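# Place the spacer inside the open cardboard box

## Task

Get the spacer into the open cardboard box so that it stays there without the robot supporting it; everything must settle to rest shortly after you stop, and the grippers must release it and pull away at the end.

## Robot and tools

Robot: two arms, left_arm and right_arm, each ending in a two-finger parallel gripper. Bases in the scene frame: left_arm at (-0.049, +0.315, 0) m, right_arm at (-0.019, -0.338, 0) m, both turned only slightly about z. Scene frame: origin on the tabletop midway between the arms, +z up, +x out across the table, left_arm on the +y side. The names left and right do not refer to image sides.

Gripper frame: the fingers extend along the gripper's +z axis and close along its y axis. The reported end_effector_position is the point between the finger pads, roughly 1 cm short of the fingertips. A wrist camera mount sits on each gripper and can collide with things.

Row format (shared by execute_actions and move): one flat list of 14 numbers, each in [-1, 1], covering both arms even if one stays still: left dx, dy, dz, rx, ry, rz, opening, then right dx, dy, dz, rx, ry, rz, opening. dx..rz are offsets, not poses: they are measured in that gripper's own axes from its measured pose at the start of the action (for a call's first action, the last pose a result reported). Scale: 1.0 equals 0.6 m for dx, dy, dz and 180 degrees for rotation; rx, ry, rz form a single rotation vector. Opening is absolute, not an offset: +1 is fully open (0.094 m), -1 closed.

execute_actions(actions): a list of up to 15 actions; each action is a table of up to 15 rows, one row per 1/30 s step. A short table repeats its final row for the remaining steps of the 15. Every row in an action is measured from that action's start pose, not from the previous row. Each action lasts 0.5 s. An empty list just returns state and images.

move(target, speed, blocking): target is one 14-number row as above, offsets from the pose in the latest result that shows one. Each gripper follows a straight path; both paths finish together, lasting 0.5 to 10 s (cut off at 10 s). speed is path top speed in m/s, 0.002 to 0.5, default 0.25; turning rate up to twice that in rad/s. Paths ignore obstacles and the other arm; grippers lag, stray and can overshoot speed near full reach. Faster contact hits harder; aiming deeper past contact pushes harder. The opening is applied at the start. blocking=false returns after 0.5 s while motion continues; then only wait or stop are accepted until a result shows the move ended. The extra 'move:' line gives the ending (done, off_target, moving, held, fault), limits applied (paced = command clipped; held = a check blocked some steps, after which the arm may jump fast), and each gripper's distance from its target.

wait(seconds): 0 to 10 s, arms hold their last command; returns early if a running move ends. stop(): brakes a running move (needs room); fingers keep moving. zoom_image(camera, region): region [x0, y0, x1, y1] in pixels of that camera's latest image, at most 504 by 504. Cameras: cam_head_left, cam_head_right, cam_high, cam_low (504x504), cam_left_wrist, cam_right_wrist (616x616, fisheye). read_manual(section) only returns licence text. finished_scene(scene) ends the scene for good; call it only once the spacer rests in the box and the grippers are open and away.

Controller behaviour: each step clips the commanded pose to within 70 mm and 16 degrees of the measured pose, then damped IK drives the joints, favouring position over orientation. After an action, the arm goes no further than its last clipped pose, so large offsets need several actions. Hand target lines show what each arm is being driven toward. Arms tend to finish about a centimetre low; zero offsets can let them sag. To hold an arm still, send the correction back to its wanted pose in the first call of a reply and zeros afterwards, raising the aim if it still sits low. A 'pose unreachable' line means the clearance check altered or blocked that arm's command. Elbows stop just shy of straight. Joint ranges (rad): waist -2.618..3.054, shoulder 0..3.142, elbow 0..3.142, wrist pitch and yaw -1.571..1.571, wrist roll -2.094..2.094.

Results: state line per arm with position (m) and quat_wxyz in the scene frame (reading can be off, more at long reach), joint positions (last number is opening in m), joint torques, grip_measured on the opening scale, images. To grasp, command an opening about 0.03 below grip_measured for a firm hold, less for a gentle one; readings may be off by about 1 mm. Very thin parts get less force. FAULT or OVER-TEMPERATURE FAULT lines mean an arm stopped; MOTOR HOT warns from 75 °C, holding loads heats motors, and at 100 °C the arm goes limp and drops.

Avoid: dropping or knocking anything off the table, arms striking or pressing each other, slams and hard pushes, leaving the spacer propped by a gripper. Occasional external tugs on held parts or pushes on loose objects may happen. Calibration data for each camera (K, distortion, T_world_to_cam) is supplied and may be slightly off.

Each tool is called after "Request:" as name([rows], argument=value, ...), one row to a line, values as JSON.

## Session

Request:
execute_actions(actions=[])

Scene clock: 0.00 s.
left_arm: end_effector_position=(+0.6199, +0.4489, +0.2739) grip_measured=+1.000 end_effector_quat_wxyz=(-0.549, +0.686, -0.293, +0.377) | right_arm: end_effector_position=(+0.3409, -0.3848, +0.1946) grip_measured=+1.000 end_effector_quat_wxyz=(+0.128, -0.112, +0.846, -0.505)
Joint positions: left_arm=[ 0.159  2.315  2.036  0.151 -0.49  -1.829  0.094] | right_arm=[ 0.375  1.721  1.345 -1.076  1.093 -0.018  0.094]
Joint velocities: left_arm=[-0.007 -0.012 -0.007 -0.051 -0.007 -0.007  0.   ] | right_arm=[ 0.007 -0.017  0.007 -0.081  0.022 -0.095  0.   ]
Joint torques (N m, as the arm reports them, + toward a larger angle): no reading
Motor temperatures (°C, as the motors report them): left_arm=[21 21 20 20 21 20] | right_arm=[19 22 21 21 19 20]
Hand target (left_arm): +0.617, +0.449, +0.292; -0.557, +0.678, -0.286, +0.385
Hand target (right_arm): +0.343, -0.386, +0.203; +0.141, -0.101, +0.843, -0.509

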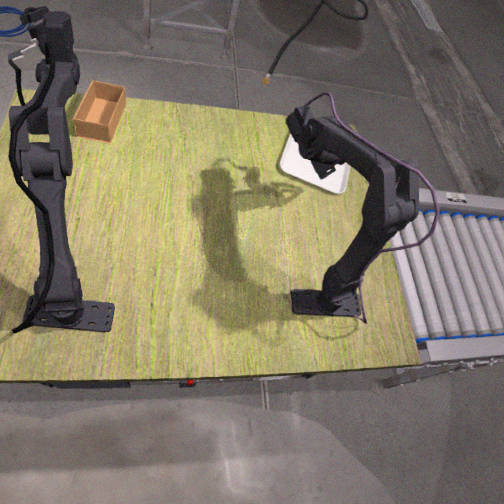

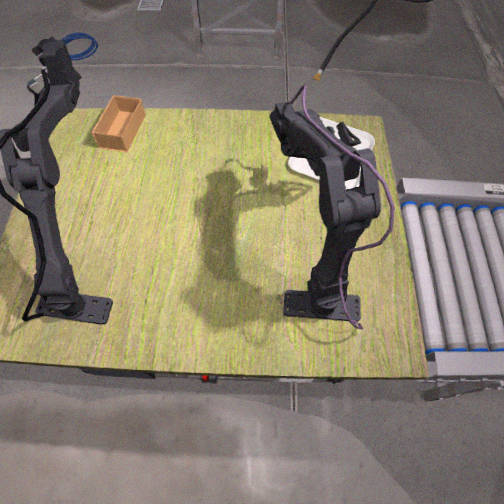

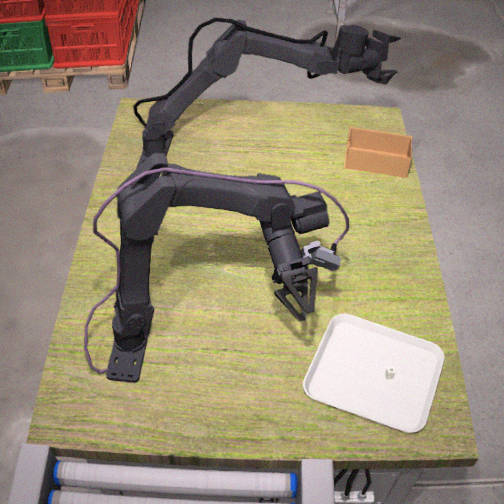

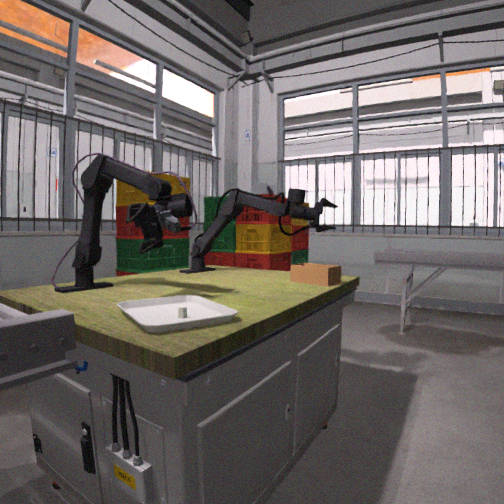

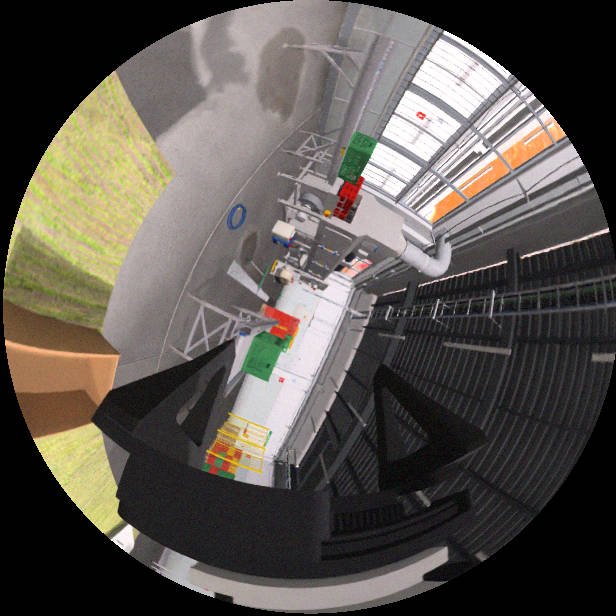

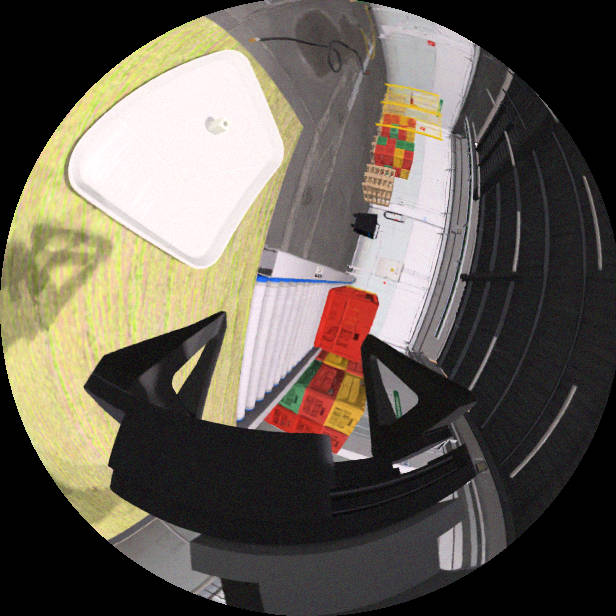

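Request:
zoom_image(camera="cam_high", region=[340, 320, 440, 420])

Region (340, 320, 440, 420) of cam_high's 504x504 image, scaled by 5.040, with more detail than that image has.

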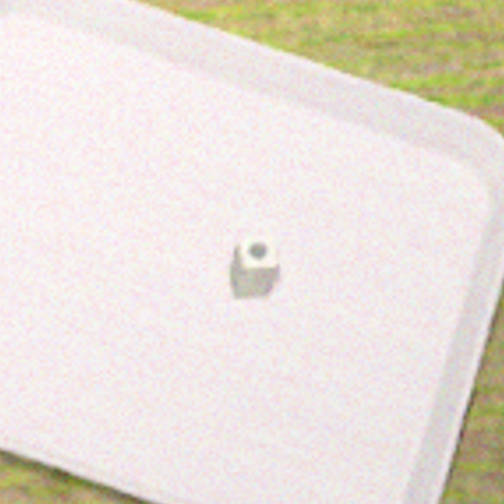

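Request:
move(target=[0,0,0,0,0,0,1, -0.280,0.133,0.153,-0.339,0.086,0.075,1], speed=0.3)

Scene clock: 21.43 s.
left_arm: end_effector_position=(+0.6199, +0.4489, +0.2739) grip_measured=+1.000 end_effector_quat_wxyz=(-0.549, +0.686, -0.293, +0.377) | right_arm: end_effector_position=(+0.5149, -0.3690, +0.0897) grip_measured=+1.000 end_effector_quat_wxyz=(+0.093, -0.010, +0.996, -0.010)
Joint positions: left_arm=[ 0.159  2.315  2.036  0.151 -0.49  -1.829  0.094] | right_arm=[-0.     2.686  2.85  -1.548  0.008 -0.078  0.094]
Joint velocities: left_arm=[ 0.002 -0.037 -0.002  0.007  0.007 -0.037  0.   ] | right_arm=[-0.012  0.002  0.007 -0.081 -0.051 -0.037  0.   ]
Joint torques (N m, as the arm reports them, + toward a larger angle): left_arm=[ -0.11 -14.77   6.84   1.51  -0.06   0.01] | right_arm=[ -0.71 -15.14   8.67   1.06  -0.07   0.03]
Motor temperatures (°C, as the motors report them): left_arm=[21 32 23 24 21 20] | right_arm=[20 26 24 21 19 20]
Hand target (left_arm): +0.620, +0.449, +0.274; -0.549, +0.686, -0.293, +0.377
Hand target (right_arm): +0.522, -0.371, +0.100; +0.116, -0.004, +0.993, -0.006
Off the commanded pose (left_arm): 0.000 m, 0 deg.
Off the commanded pose (right_arm): 0.014 m, 11 deg.
elbow stopped short (right arm): the move would have taken joint 3 (elbow) straighter than the controller allows; a more bent joint 3 avoids this.
move: off_target (right_arm)
camera_calibration (this result's frames):
cam_right_wrist: T_world_to_cam=[[0.227739, -0.9645, 0.1337, -0.4966], [-0.907294, -0.160346, 0.388725, 0.39561], [-0.353487, -0.209833, -0.911601, 0.293712], [0, 0, 0, 1]] pos_world=[0.575853, -0.353906, 0.18036]

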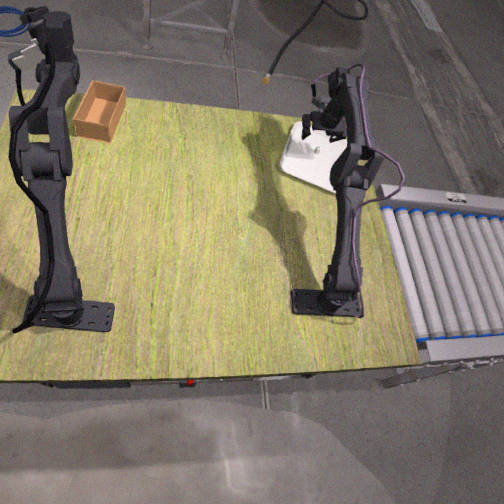

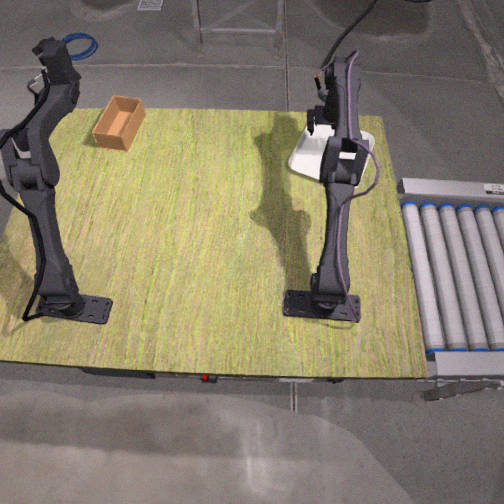

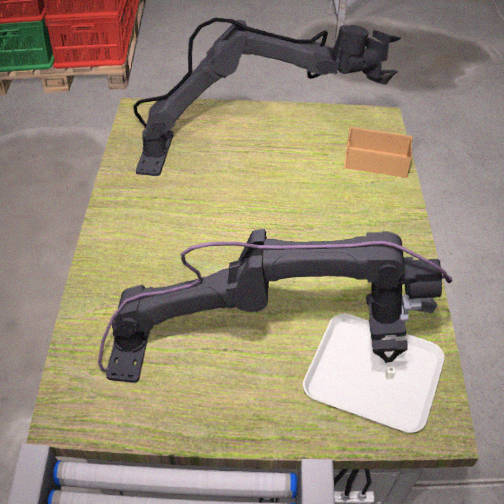

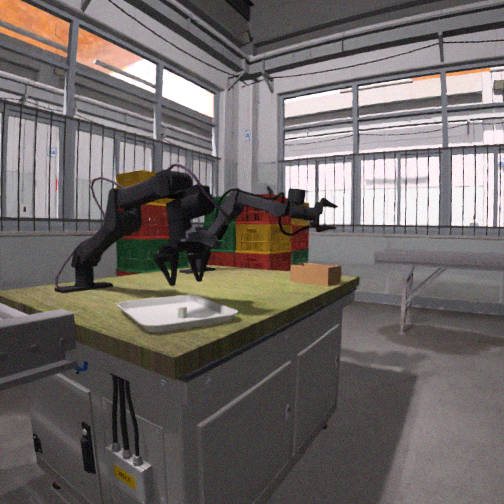

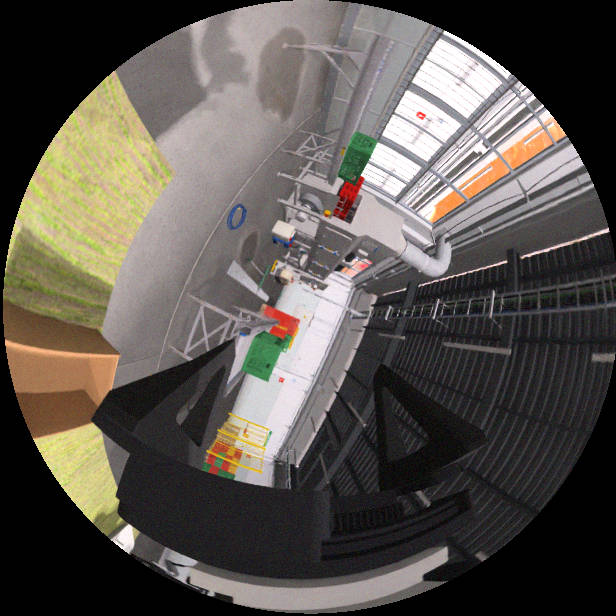

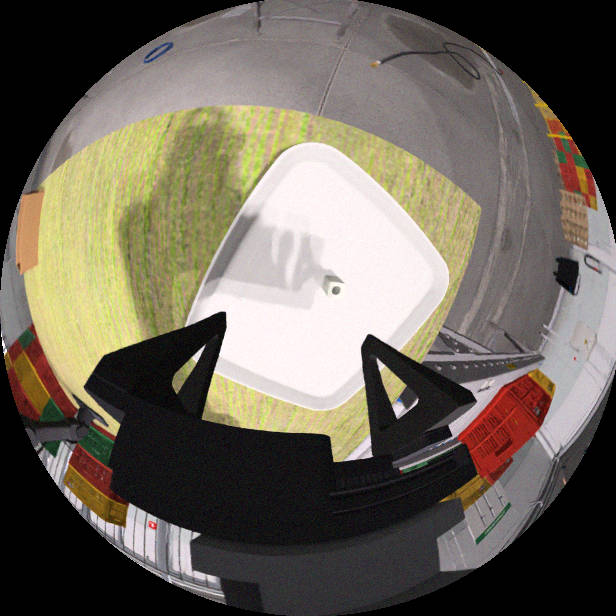

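Request:
move(target=[0,0,0,0,0,0,1, -0.010,-0.033,0.105,0,0,0,1], speed=0.15)

Scene clock: 30.23 s.
left_arm: end_effector_position=(+0.6199, +0.4489, +0.2739) grip_measured=+1.000 end_effector_quat_wxyz=(-0.549, +0.686, -0.293, +0.377) | right_arm: end_effector_position=(+0.5271, -0.3871, +0.0156) grip_measured=+1.000 end_effector_quat_wxyz=(+0.072, -0.010, +0.997, -0.010)
Joint positions: left_arm=[ 0.159  2.315  2.036  0.151 -0.49  -1.829  0.094] | right_arm=[-0.033  2.753  2.683 -1.356  0.005 -0.111  0.094]
Joint velocities: left_arm=[ 0.017 -0.027 -0.002  0.022 -0.081 -0.007  0.   ] | right_arm=[-0.012  0.017 -0.017  0.007  0.022 -0.051  0.   ]
Joint torques (N m, as the arm reports them, + toward a larger angle): left_arm=[ -0.2  -15.08   6.78   1.56  -0.07   0.03] | right_arm=[ -0.54 -18.25   5.94   1.04  -0.04  -0.03]
Motor temperatures (°C, as the motors report them): left_arm=[21 33 23 25 21 20] | right_arm=[20 30 24 21 19 20]
Hand target (left_arm): +0.620, +0.449, +0.274; -0.549, +0.686, -0.293, +0.377
Hand target (right_arm): +0.533, -0.390, +0.030; +0.092, -0.009, +0.996, -0.010
Off the commanded pose (left_arm): 0.000 m, 0 deg.
Off the commanded pose (right_arm): 0.015 m, 2 deg.
move: off_target (right_arm)
camera_calibration (this result's frames):
cam_right_wrist: T_world_to_cam=[[0.233177, -0.964551, 0.123571, -0.509614], [-0.890067, -0.160513, 0.426634, 0.422915], [-0.391675, -0.209468, -0.895943, 0.246694], [0, 0, 0, 1]] pos_world=[0.591877, -0.371991, 0.103568]

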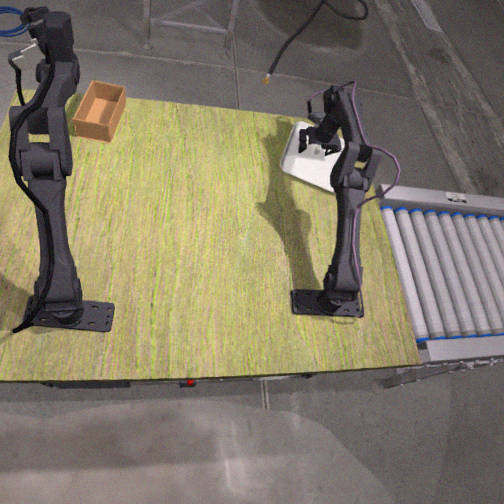

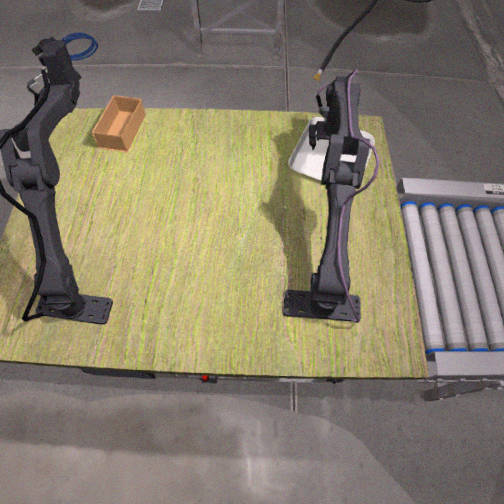

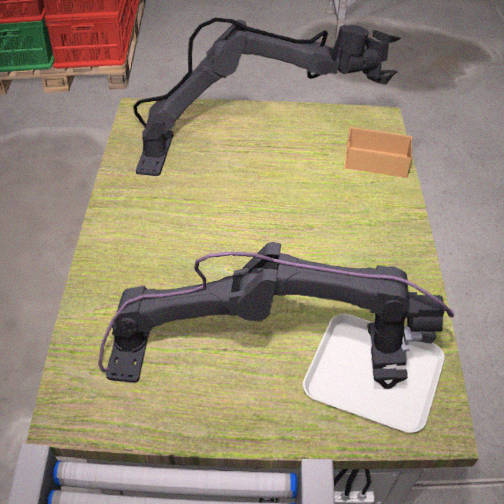

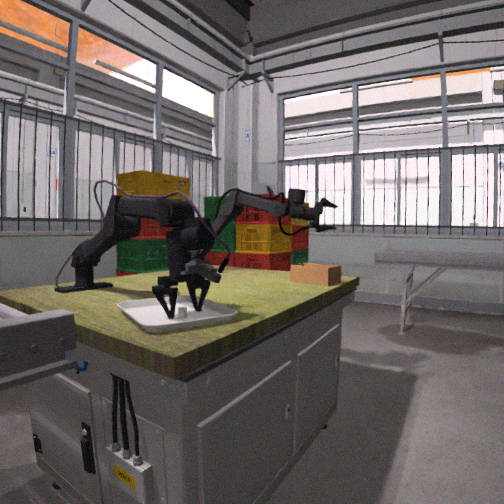

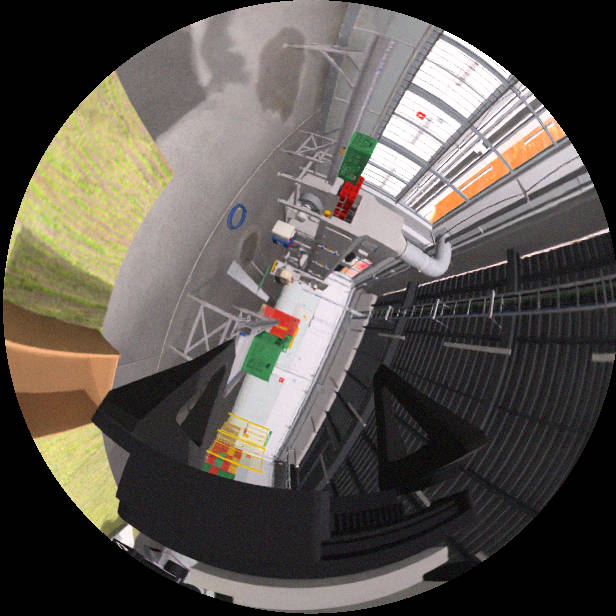

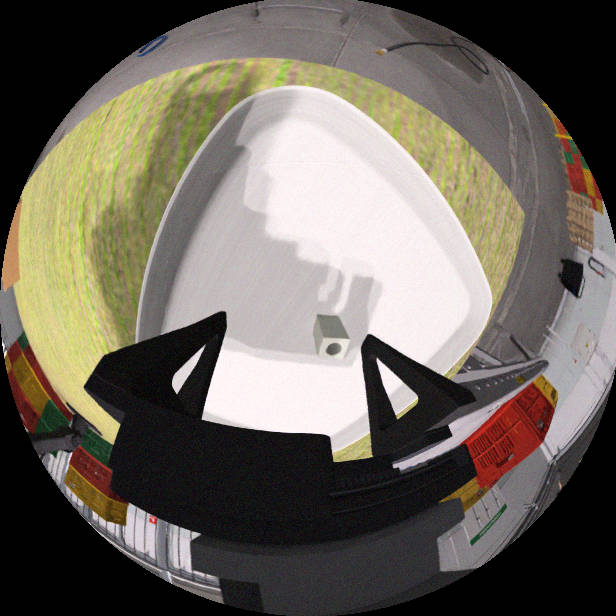

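Request:
execute_actions([
  [[0,0,0,0,0,0,1, 0,0,0,0,0,0,-1]],
  [[0,0,0,0,0,0,1, 0,0,0,0,0,0,-1]],
])

Scene clock: 33.40 s.
left_arm: end_effector_position=(+0.6199, +0.4489, +0.2739) grip_measured=+1.000 end_effector_quat_wxyz=(-0.549, +0.686, -0.293, +0.377) | right_arm: end_effector_position=(+0.5272, -0.3871, +0.0156) grip_measured=-0.729 end_effector_quat_wxyz=(+0.072, -0.010, +0.997, -0.010)
Joint positions: left_arm=[ 0.159  2.315  2.036  0.151 -0.49  -1.829  0.094] | right_arm=[-0.033  2.753  2.683 -1.356  0.005 -0.111  0.013]
Joint velocities: left_arm=[ 0.007 -0.012 -0.017  0.007 -0.007 -0.007  0.   ] | right_arm=[ 0.012 -0.012 -0.002 -0.051 -0.007  0.066 -0.   ]
Joint torques (N m, as the arm reports them, + toward a larger angle): left_arm=[  0.   -14.96   7.02   1.57  -0.05  -0.06] | right_arm=[  0.01 -15.79   6.74   0.84   0.    -0.01]
Motor temperatures (°C, as the motors report them): left_arm=[21 33 23 25 21 20] | right_arm=[20 32 24 22 19 20]
Hand target (left_arm): +0.620, +0.449, +0.274; -0.549, +0.686, -0.293, +0.377
Hand target (right_arm): +0.527, -0.387, +0.016; +0.072, -0.010, +0.997, -0.010
Off the commanded pose (left_arm): 0.000 m, 0 deg.
Off the commanded pose (right_arm): 0.000 m, 0 deg.
camera_calibration (this result's frames):
cam_right_wrist: T_world_to_cam=[[0.233859, -0.964357, 0.123795, -0.509934], [-0.890102, -0.161124, 0.426331, 0.422778], [-0.391189, -0.209892, -0.896056, 0.246323], [0, 0, 0, 1]] pos_world=[0.591926, -0.371938, 0.103603]

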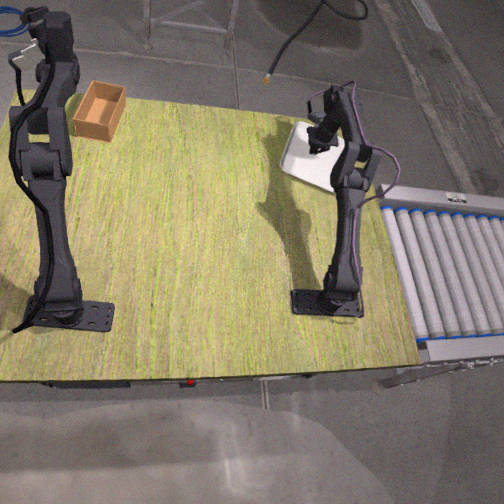

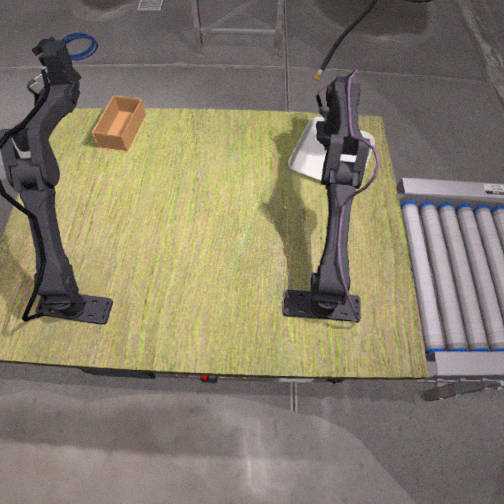

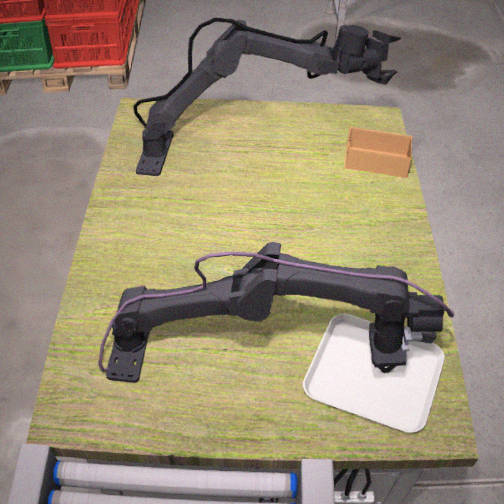

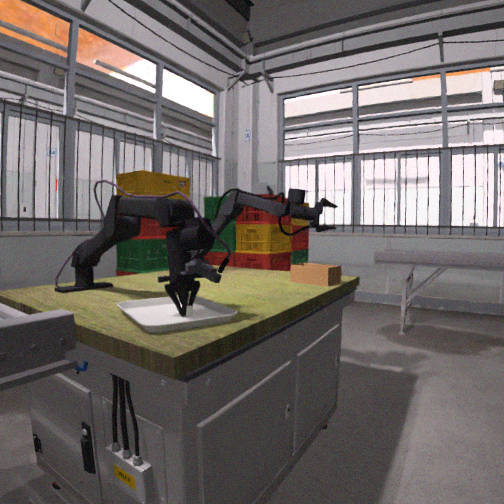

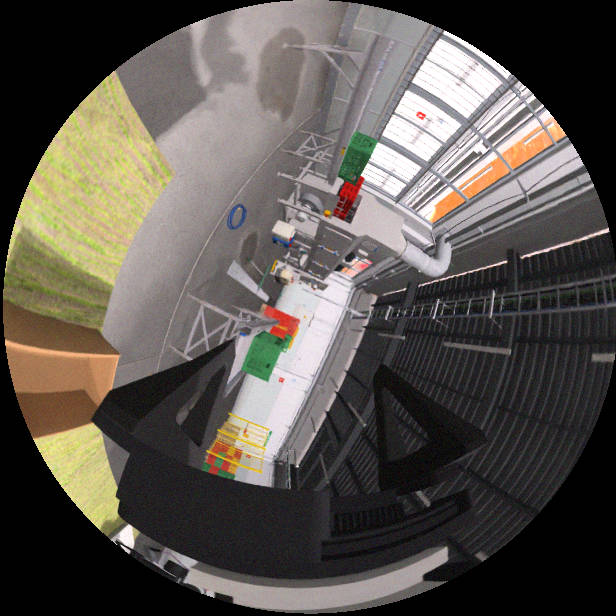

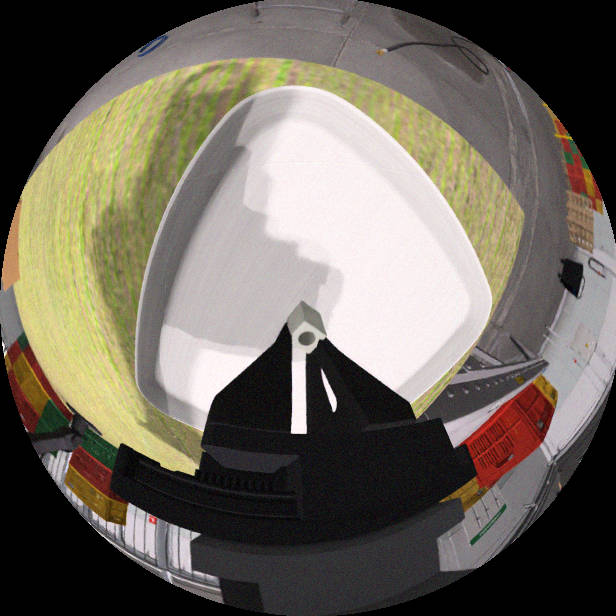

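Request:
move(target=[0.026,0.282,-0.557,-0.320,0.466,0.582,1, 0.026,-0.002,-0.172,0,0,0,-1], speed=0.3)

Scene clock: 51.73 s.
left_arm: end_effector_position=(+0.3473, +0.2187, +0.1409) grip_measured=+1.000 end_effector_quat_wxyz=(-0.013, -0.012, +1.000, -0.003) | right_arm: end_effector_position=(+0.4981, -0.3845, +0.1009) grip_measured=-0.729 end_effector_quat_wxyz=(+0.075, -0.010, +0.997, -0.010)
Joint positions: left_arm=[-0.15   2.161  2.126 -1.56   0.012 -0.26   0.094] | right_arm=[-0.033  2.626  2.783 -1.577  0.005 -0.111  0.013]
Joint velocities: left_arm=[ 0.012 -0.012 -0.002  0.022 -0.007 -0.007  0.   ] | right_arm=[-0.007  0.017  0.007  0.007 -0.007  0.022 -0.001]
Joint torques (N m, as the arm reports them, + toward a larger angle): left_arm=[ -0.34 -12.23   7.59  -0.05  -0.07   0.06] | right_arm=[ -0.42 -17.57   5.69   0.83  -0.01  -0.07]
Motor temperatures (°C, as the motors report them): left_arm=[21 34 24 26 21 20] | right_arm=[20 37 24 21 19 20]
Hand target (left_arm): +0.351, +0.218, +0.149; -0.001, -0.005, +1.000, -0.001
Hand target (right_arm): +0.496, -0.387, +0.115; +0.085, -0.010, +0.996, -0.011
Off the commanded pose (left_arm): 0.009 m, 2 deg.
Off the commanded pose (right_arm): 0.015 m, 0 deg.
joint sent to its limit (left arm) — the command would take joint 4 (wrist pitch) past its lower limit, so that joint was sent only as far as its limit.
joint sent to its limit (right arm) — the command would take joint 4 (wrist pitch) past its lower limit, so that joint was sent only as far as its limit.
move: off_target (right_arm)
camera_calibration (this result's frames):
cam_left_wrist: T_world_to_cam=[[0.229103, -0.973305, -0.0137782, 0.137803], [-0.841273, -0.205105, 0.500192, 0.305417], [-0.489665, -0.103004, -0.865805, 0.414302], [0, 0, 0, 1]] pos_world=[0.428238, 0.239442, 0.207836]
cam_right_wrist: T_world_to_cam=[[0.233101, -0.964288, 0.125746, -0.510952], [-0.892677, -0.16089, 0.421001, 0.362878], [-0.385735, -0.210386, -0.898302, 0.30926], [0, 0, 0, 1]] pos_world=[0.562329, -0.369258, 0.189287]

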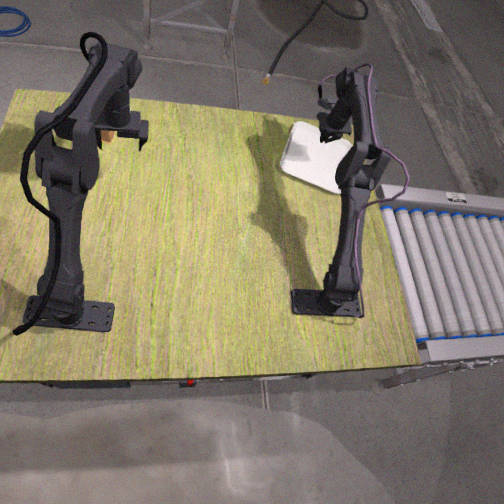

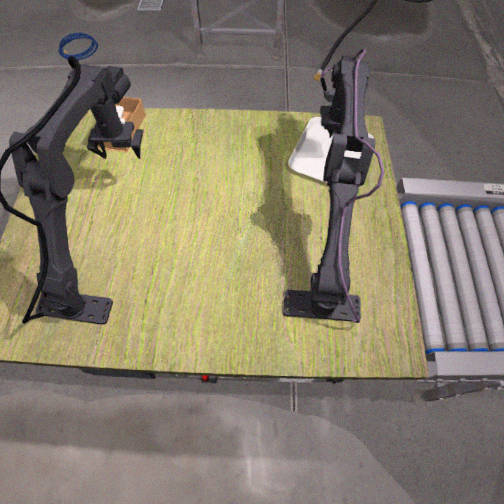

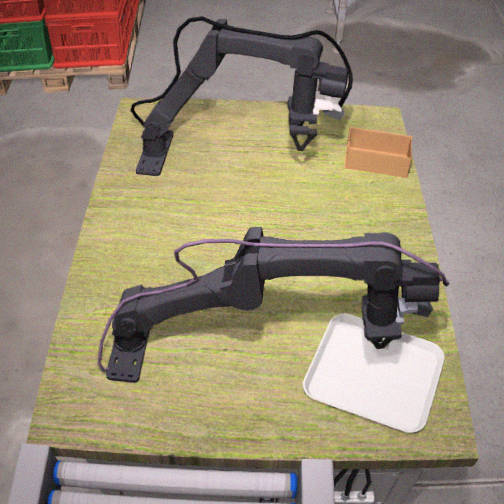

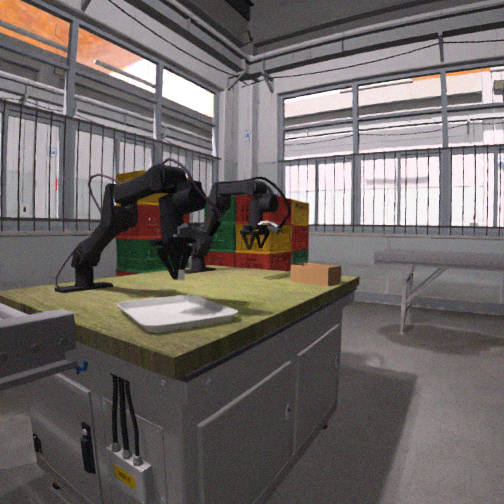

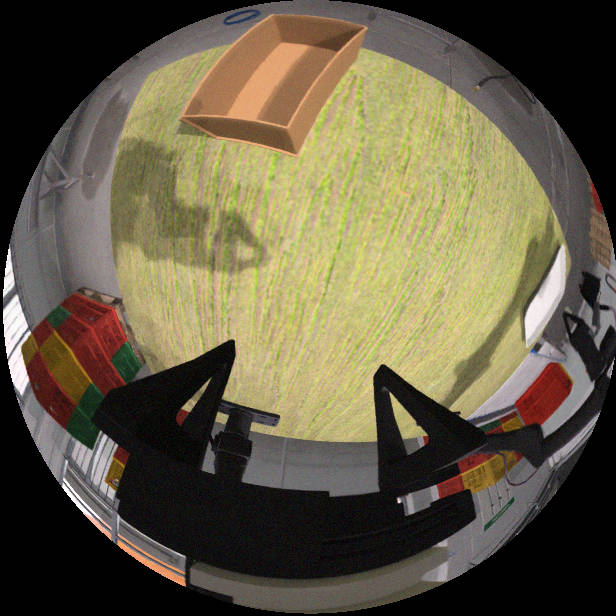

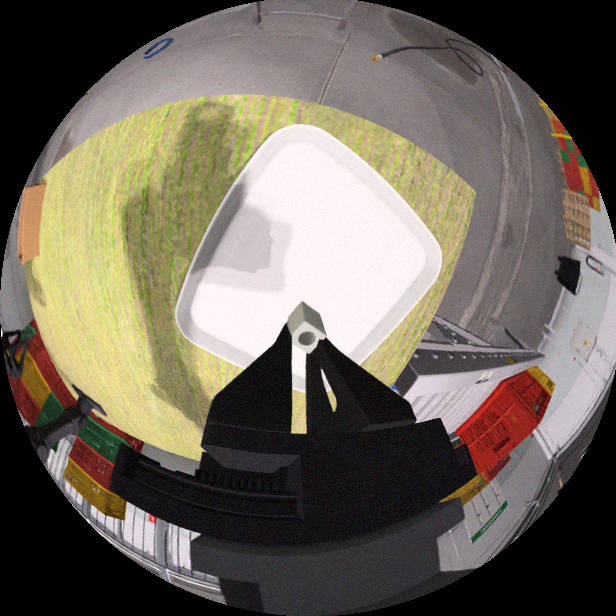

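Request:
move(target=[0,0,-0.015,0,0,0,1, 0.197,0.646,0.060,0,0,0,-1], speed=0.3)

Scene clock: 59.67 s.
left_arm: end_effector_position=(+0.3469, +0.2189, +0.1409) grip_measured=+1.000 end_effector_quat_wxyz=(-0.014, -0.012, +1.000, -0.002) | right_arm: end_effector_position=(+0.3763, +0.0035, +0.0328) grip_measured=-0.729 end_effector_quat_wxyz=(+0.065, -0.019, +0.998, -0.013)
Joint positions: left_arm=[-0.15   2.161  2.126 -1.562  0.011 -0.26   0.094] | right_arm=[ 0.803  2.652  2.559 -1.397  0.106  0.704  0.013]
Joint velocities: left_arm=[ 0.002  0.002 -0.007 -0.007 -0.007  0.022  0.   ] | right_arm=[-0.007 -0.012 -0.022 -0.095 -0.007  0.037  0.001]
Joint torques (N m, as the arm reports them, + toward a larger angle): left_arm=[ -0.02 -13.1    6.3   -0.09   0.     0.  ] | right_arm=[ -0.84 -15.04   8.92   0.67   0.18   0.05]
Motor temperatures (°C, as the motors report them): left_arm=[21 33 24 24 21 20] | right_arm=[20 39 24 21 19 20]
Hand target (left_arm): +0.347, +0.219, +0.149; -0.005, -0.012, +1.000, -0.005
Hand target (right_arm): +0.384, +0.001, +0.039; +0.077, -0.011, +0.997, -0.012
Off the commanded pose (left_arm): 0.009 m, 0 deg.
Off the commanded pose (right_arm): 0.008 m, 2 deg.
joint sent to its limit (left arm) — the command would take joint 4 (wrist pitch) past its lower limit, so that joint was sent only as far as its limit.
move: done
camera_calibration (this result's frames):
cam_left_wrist: T_world_to_cam=[[0.228318, -0.973467, -0.0152974, 0.138661], [-0.840596, -0.205033, 0.501358, 0.304686], [-0.491192, -0.10161, -0.865105, 0.414252], [0, 0, 0, 1]] pos_world=[0.427937, 0.239544, 0.207736]
cam_right_wrist: T_world_to_cam=[[0.251417, -0.959335, 0.128315, -0.106903], [-0.881202, -0.172046, 0.440321, 0.340344], [-0.400339, -0.223776, -0.888624, 0.287908], [0, 0, 0, 1]] pos_world=[0.44205, 0.0204257, 0.119699]

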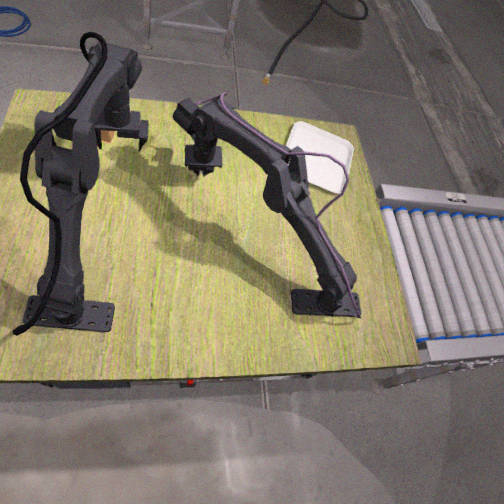

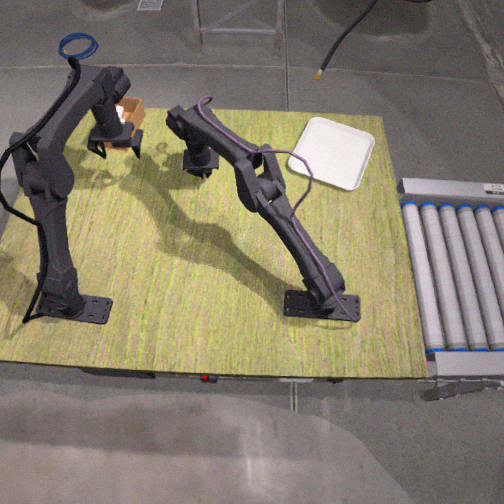

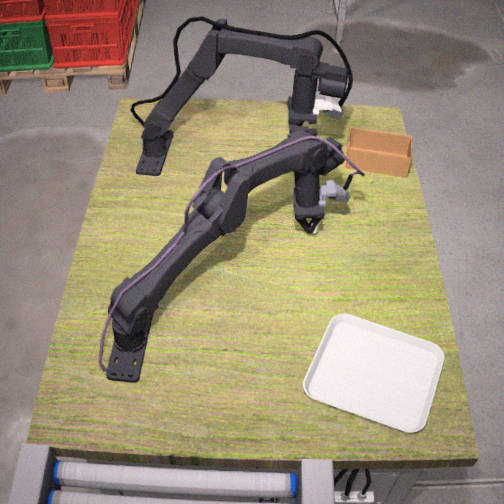

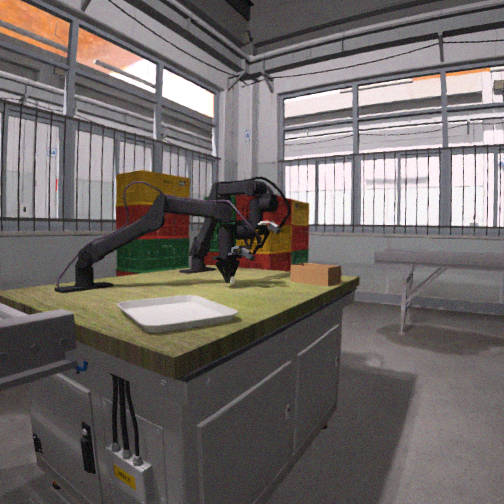

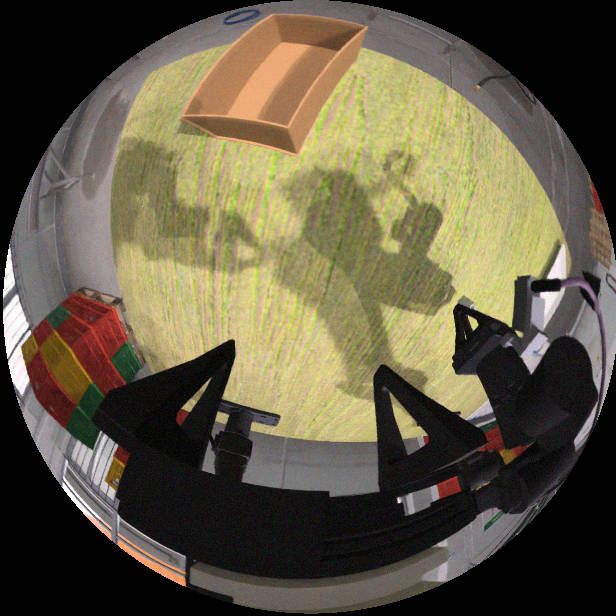

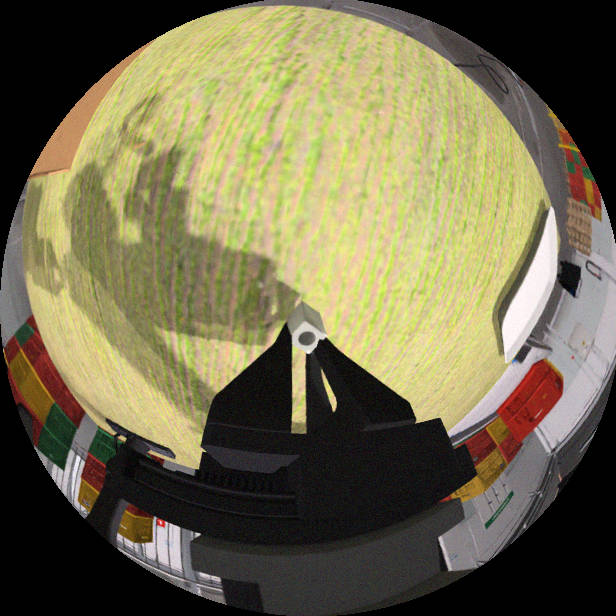

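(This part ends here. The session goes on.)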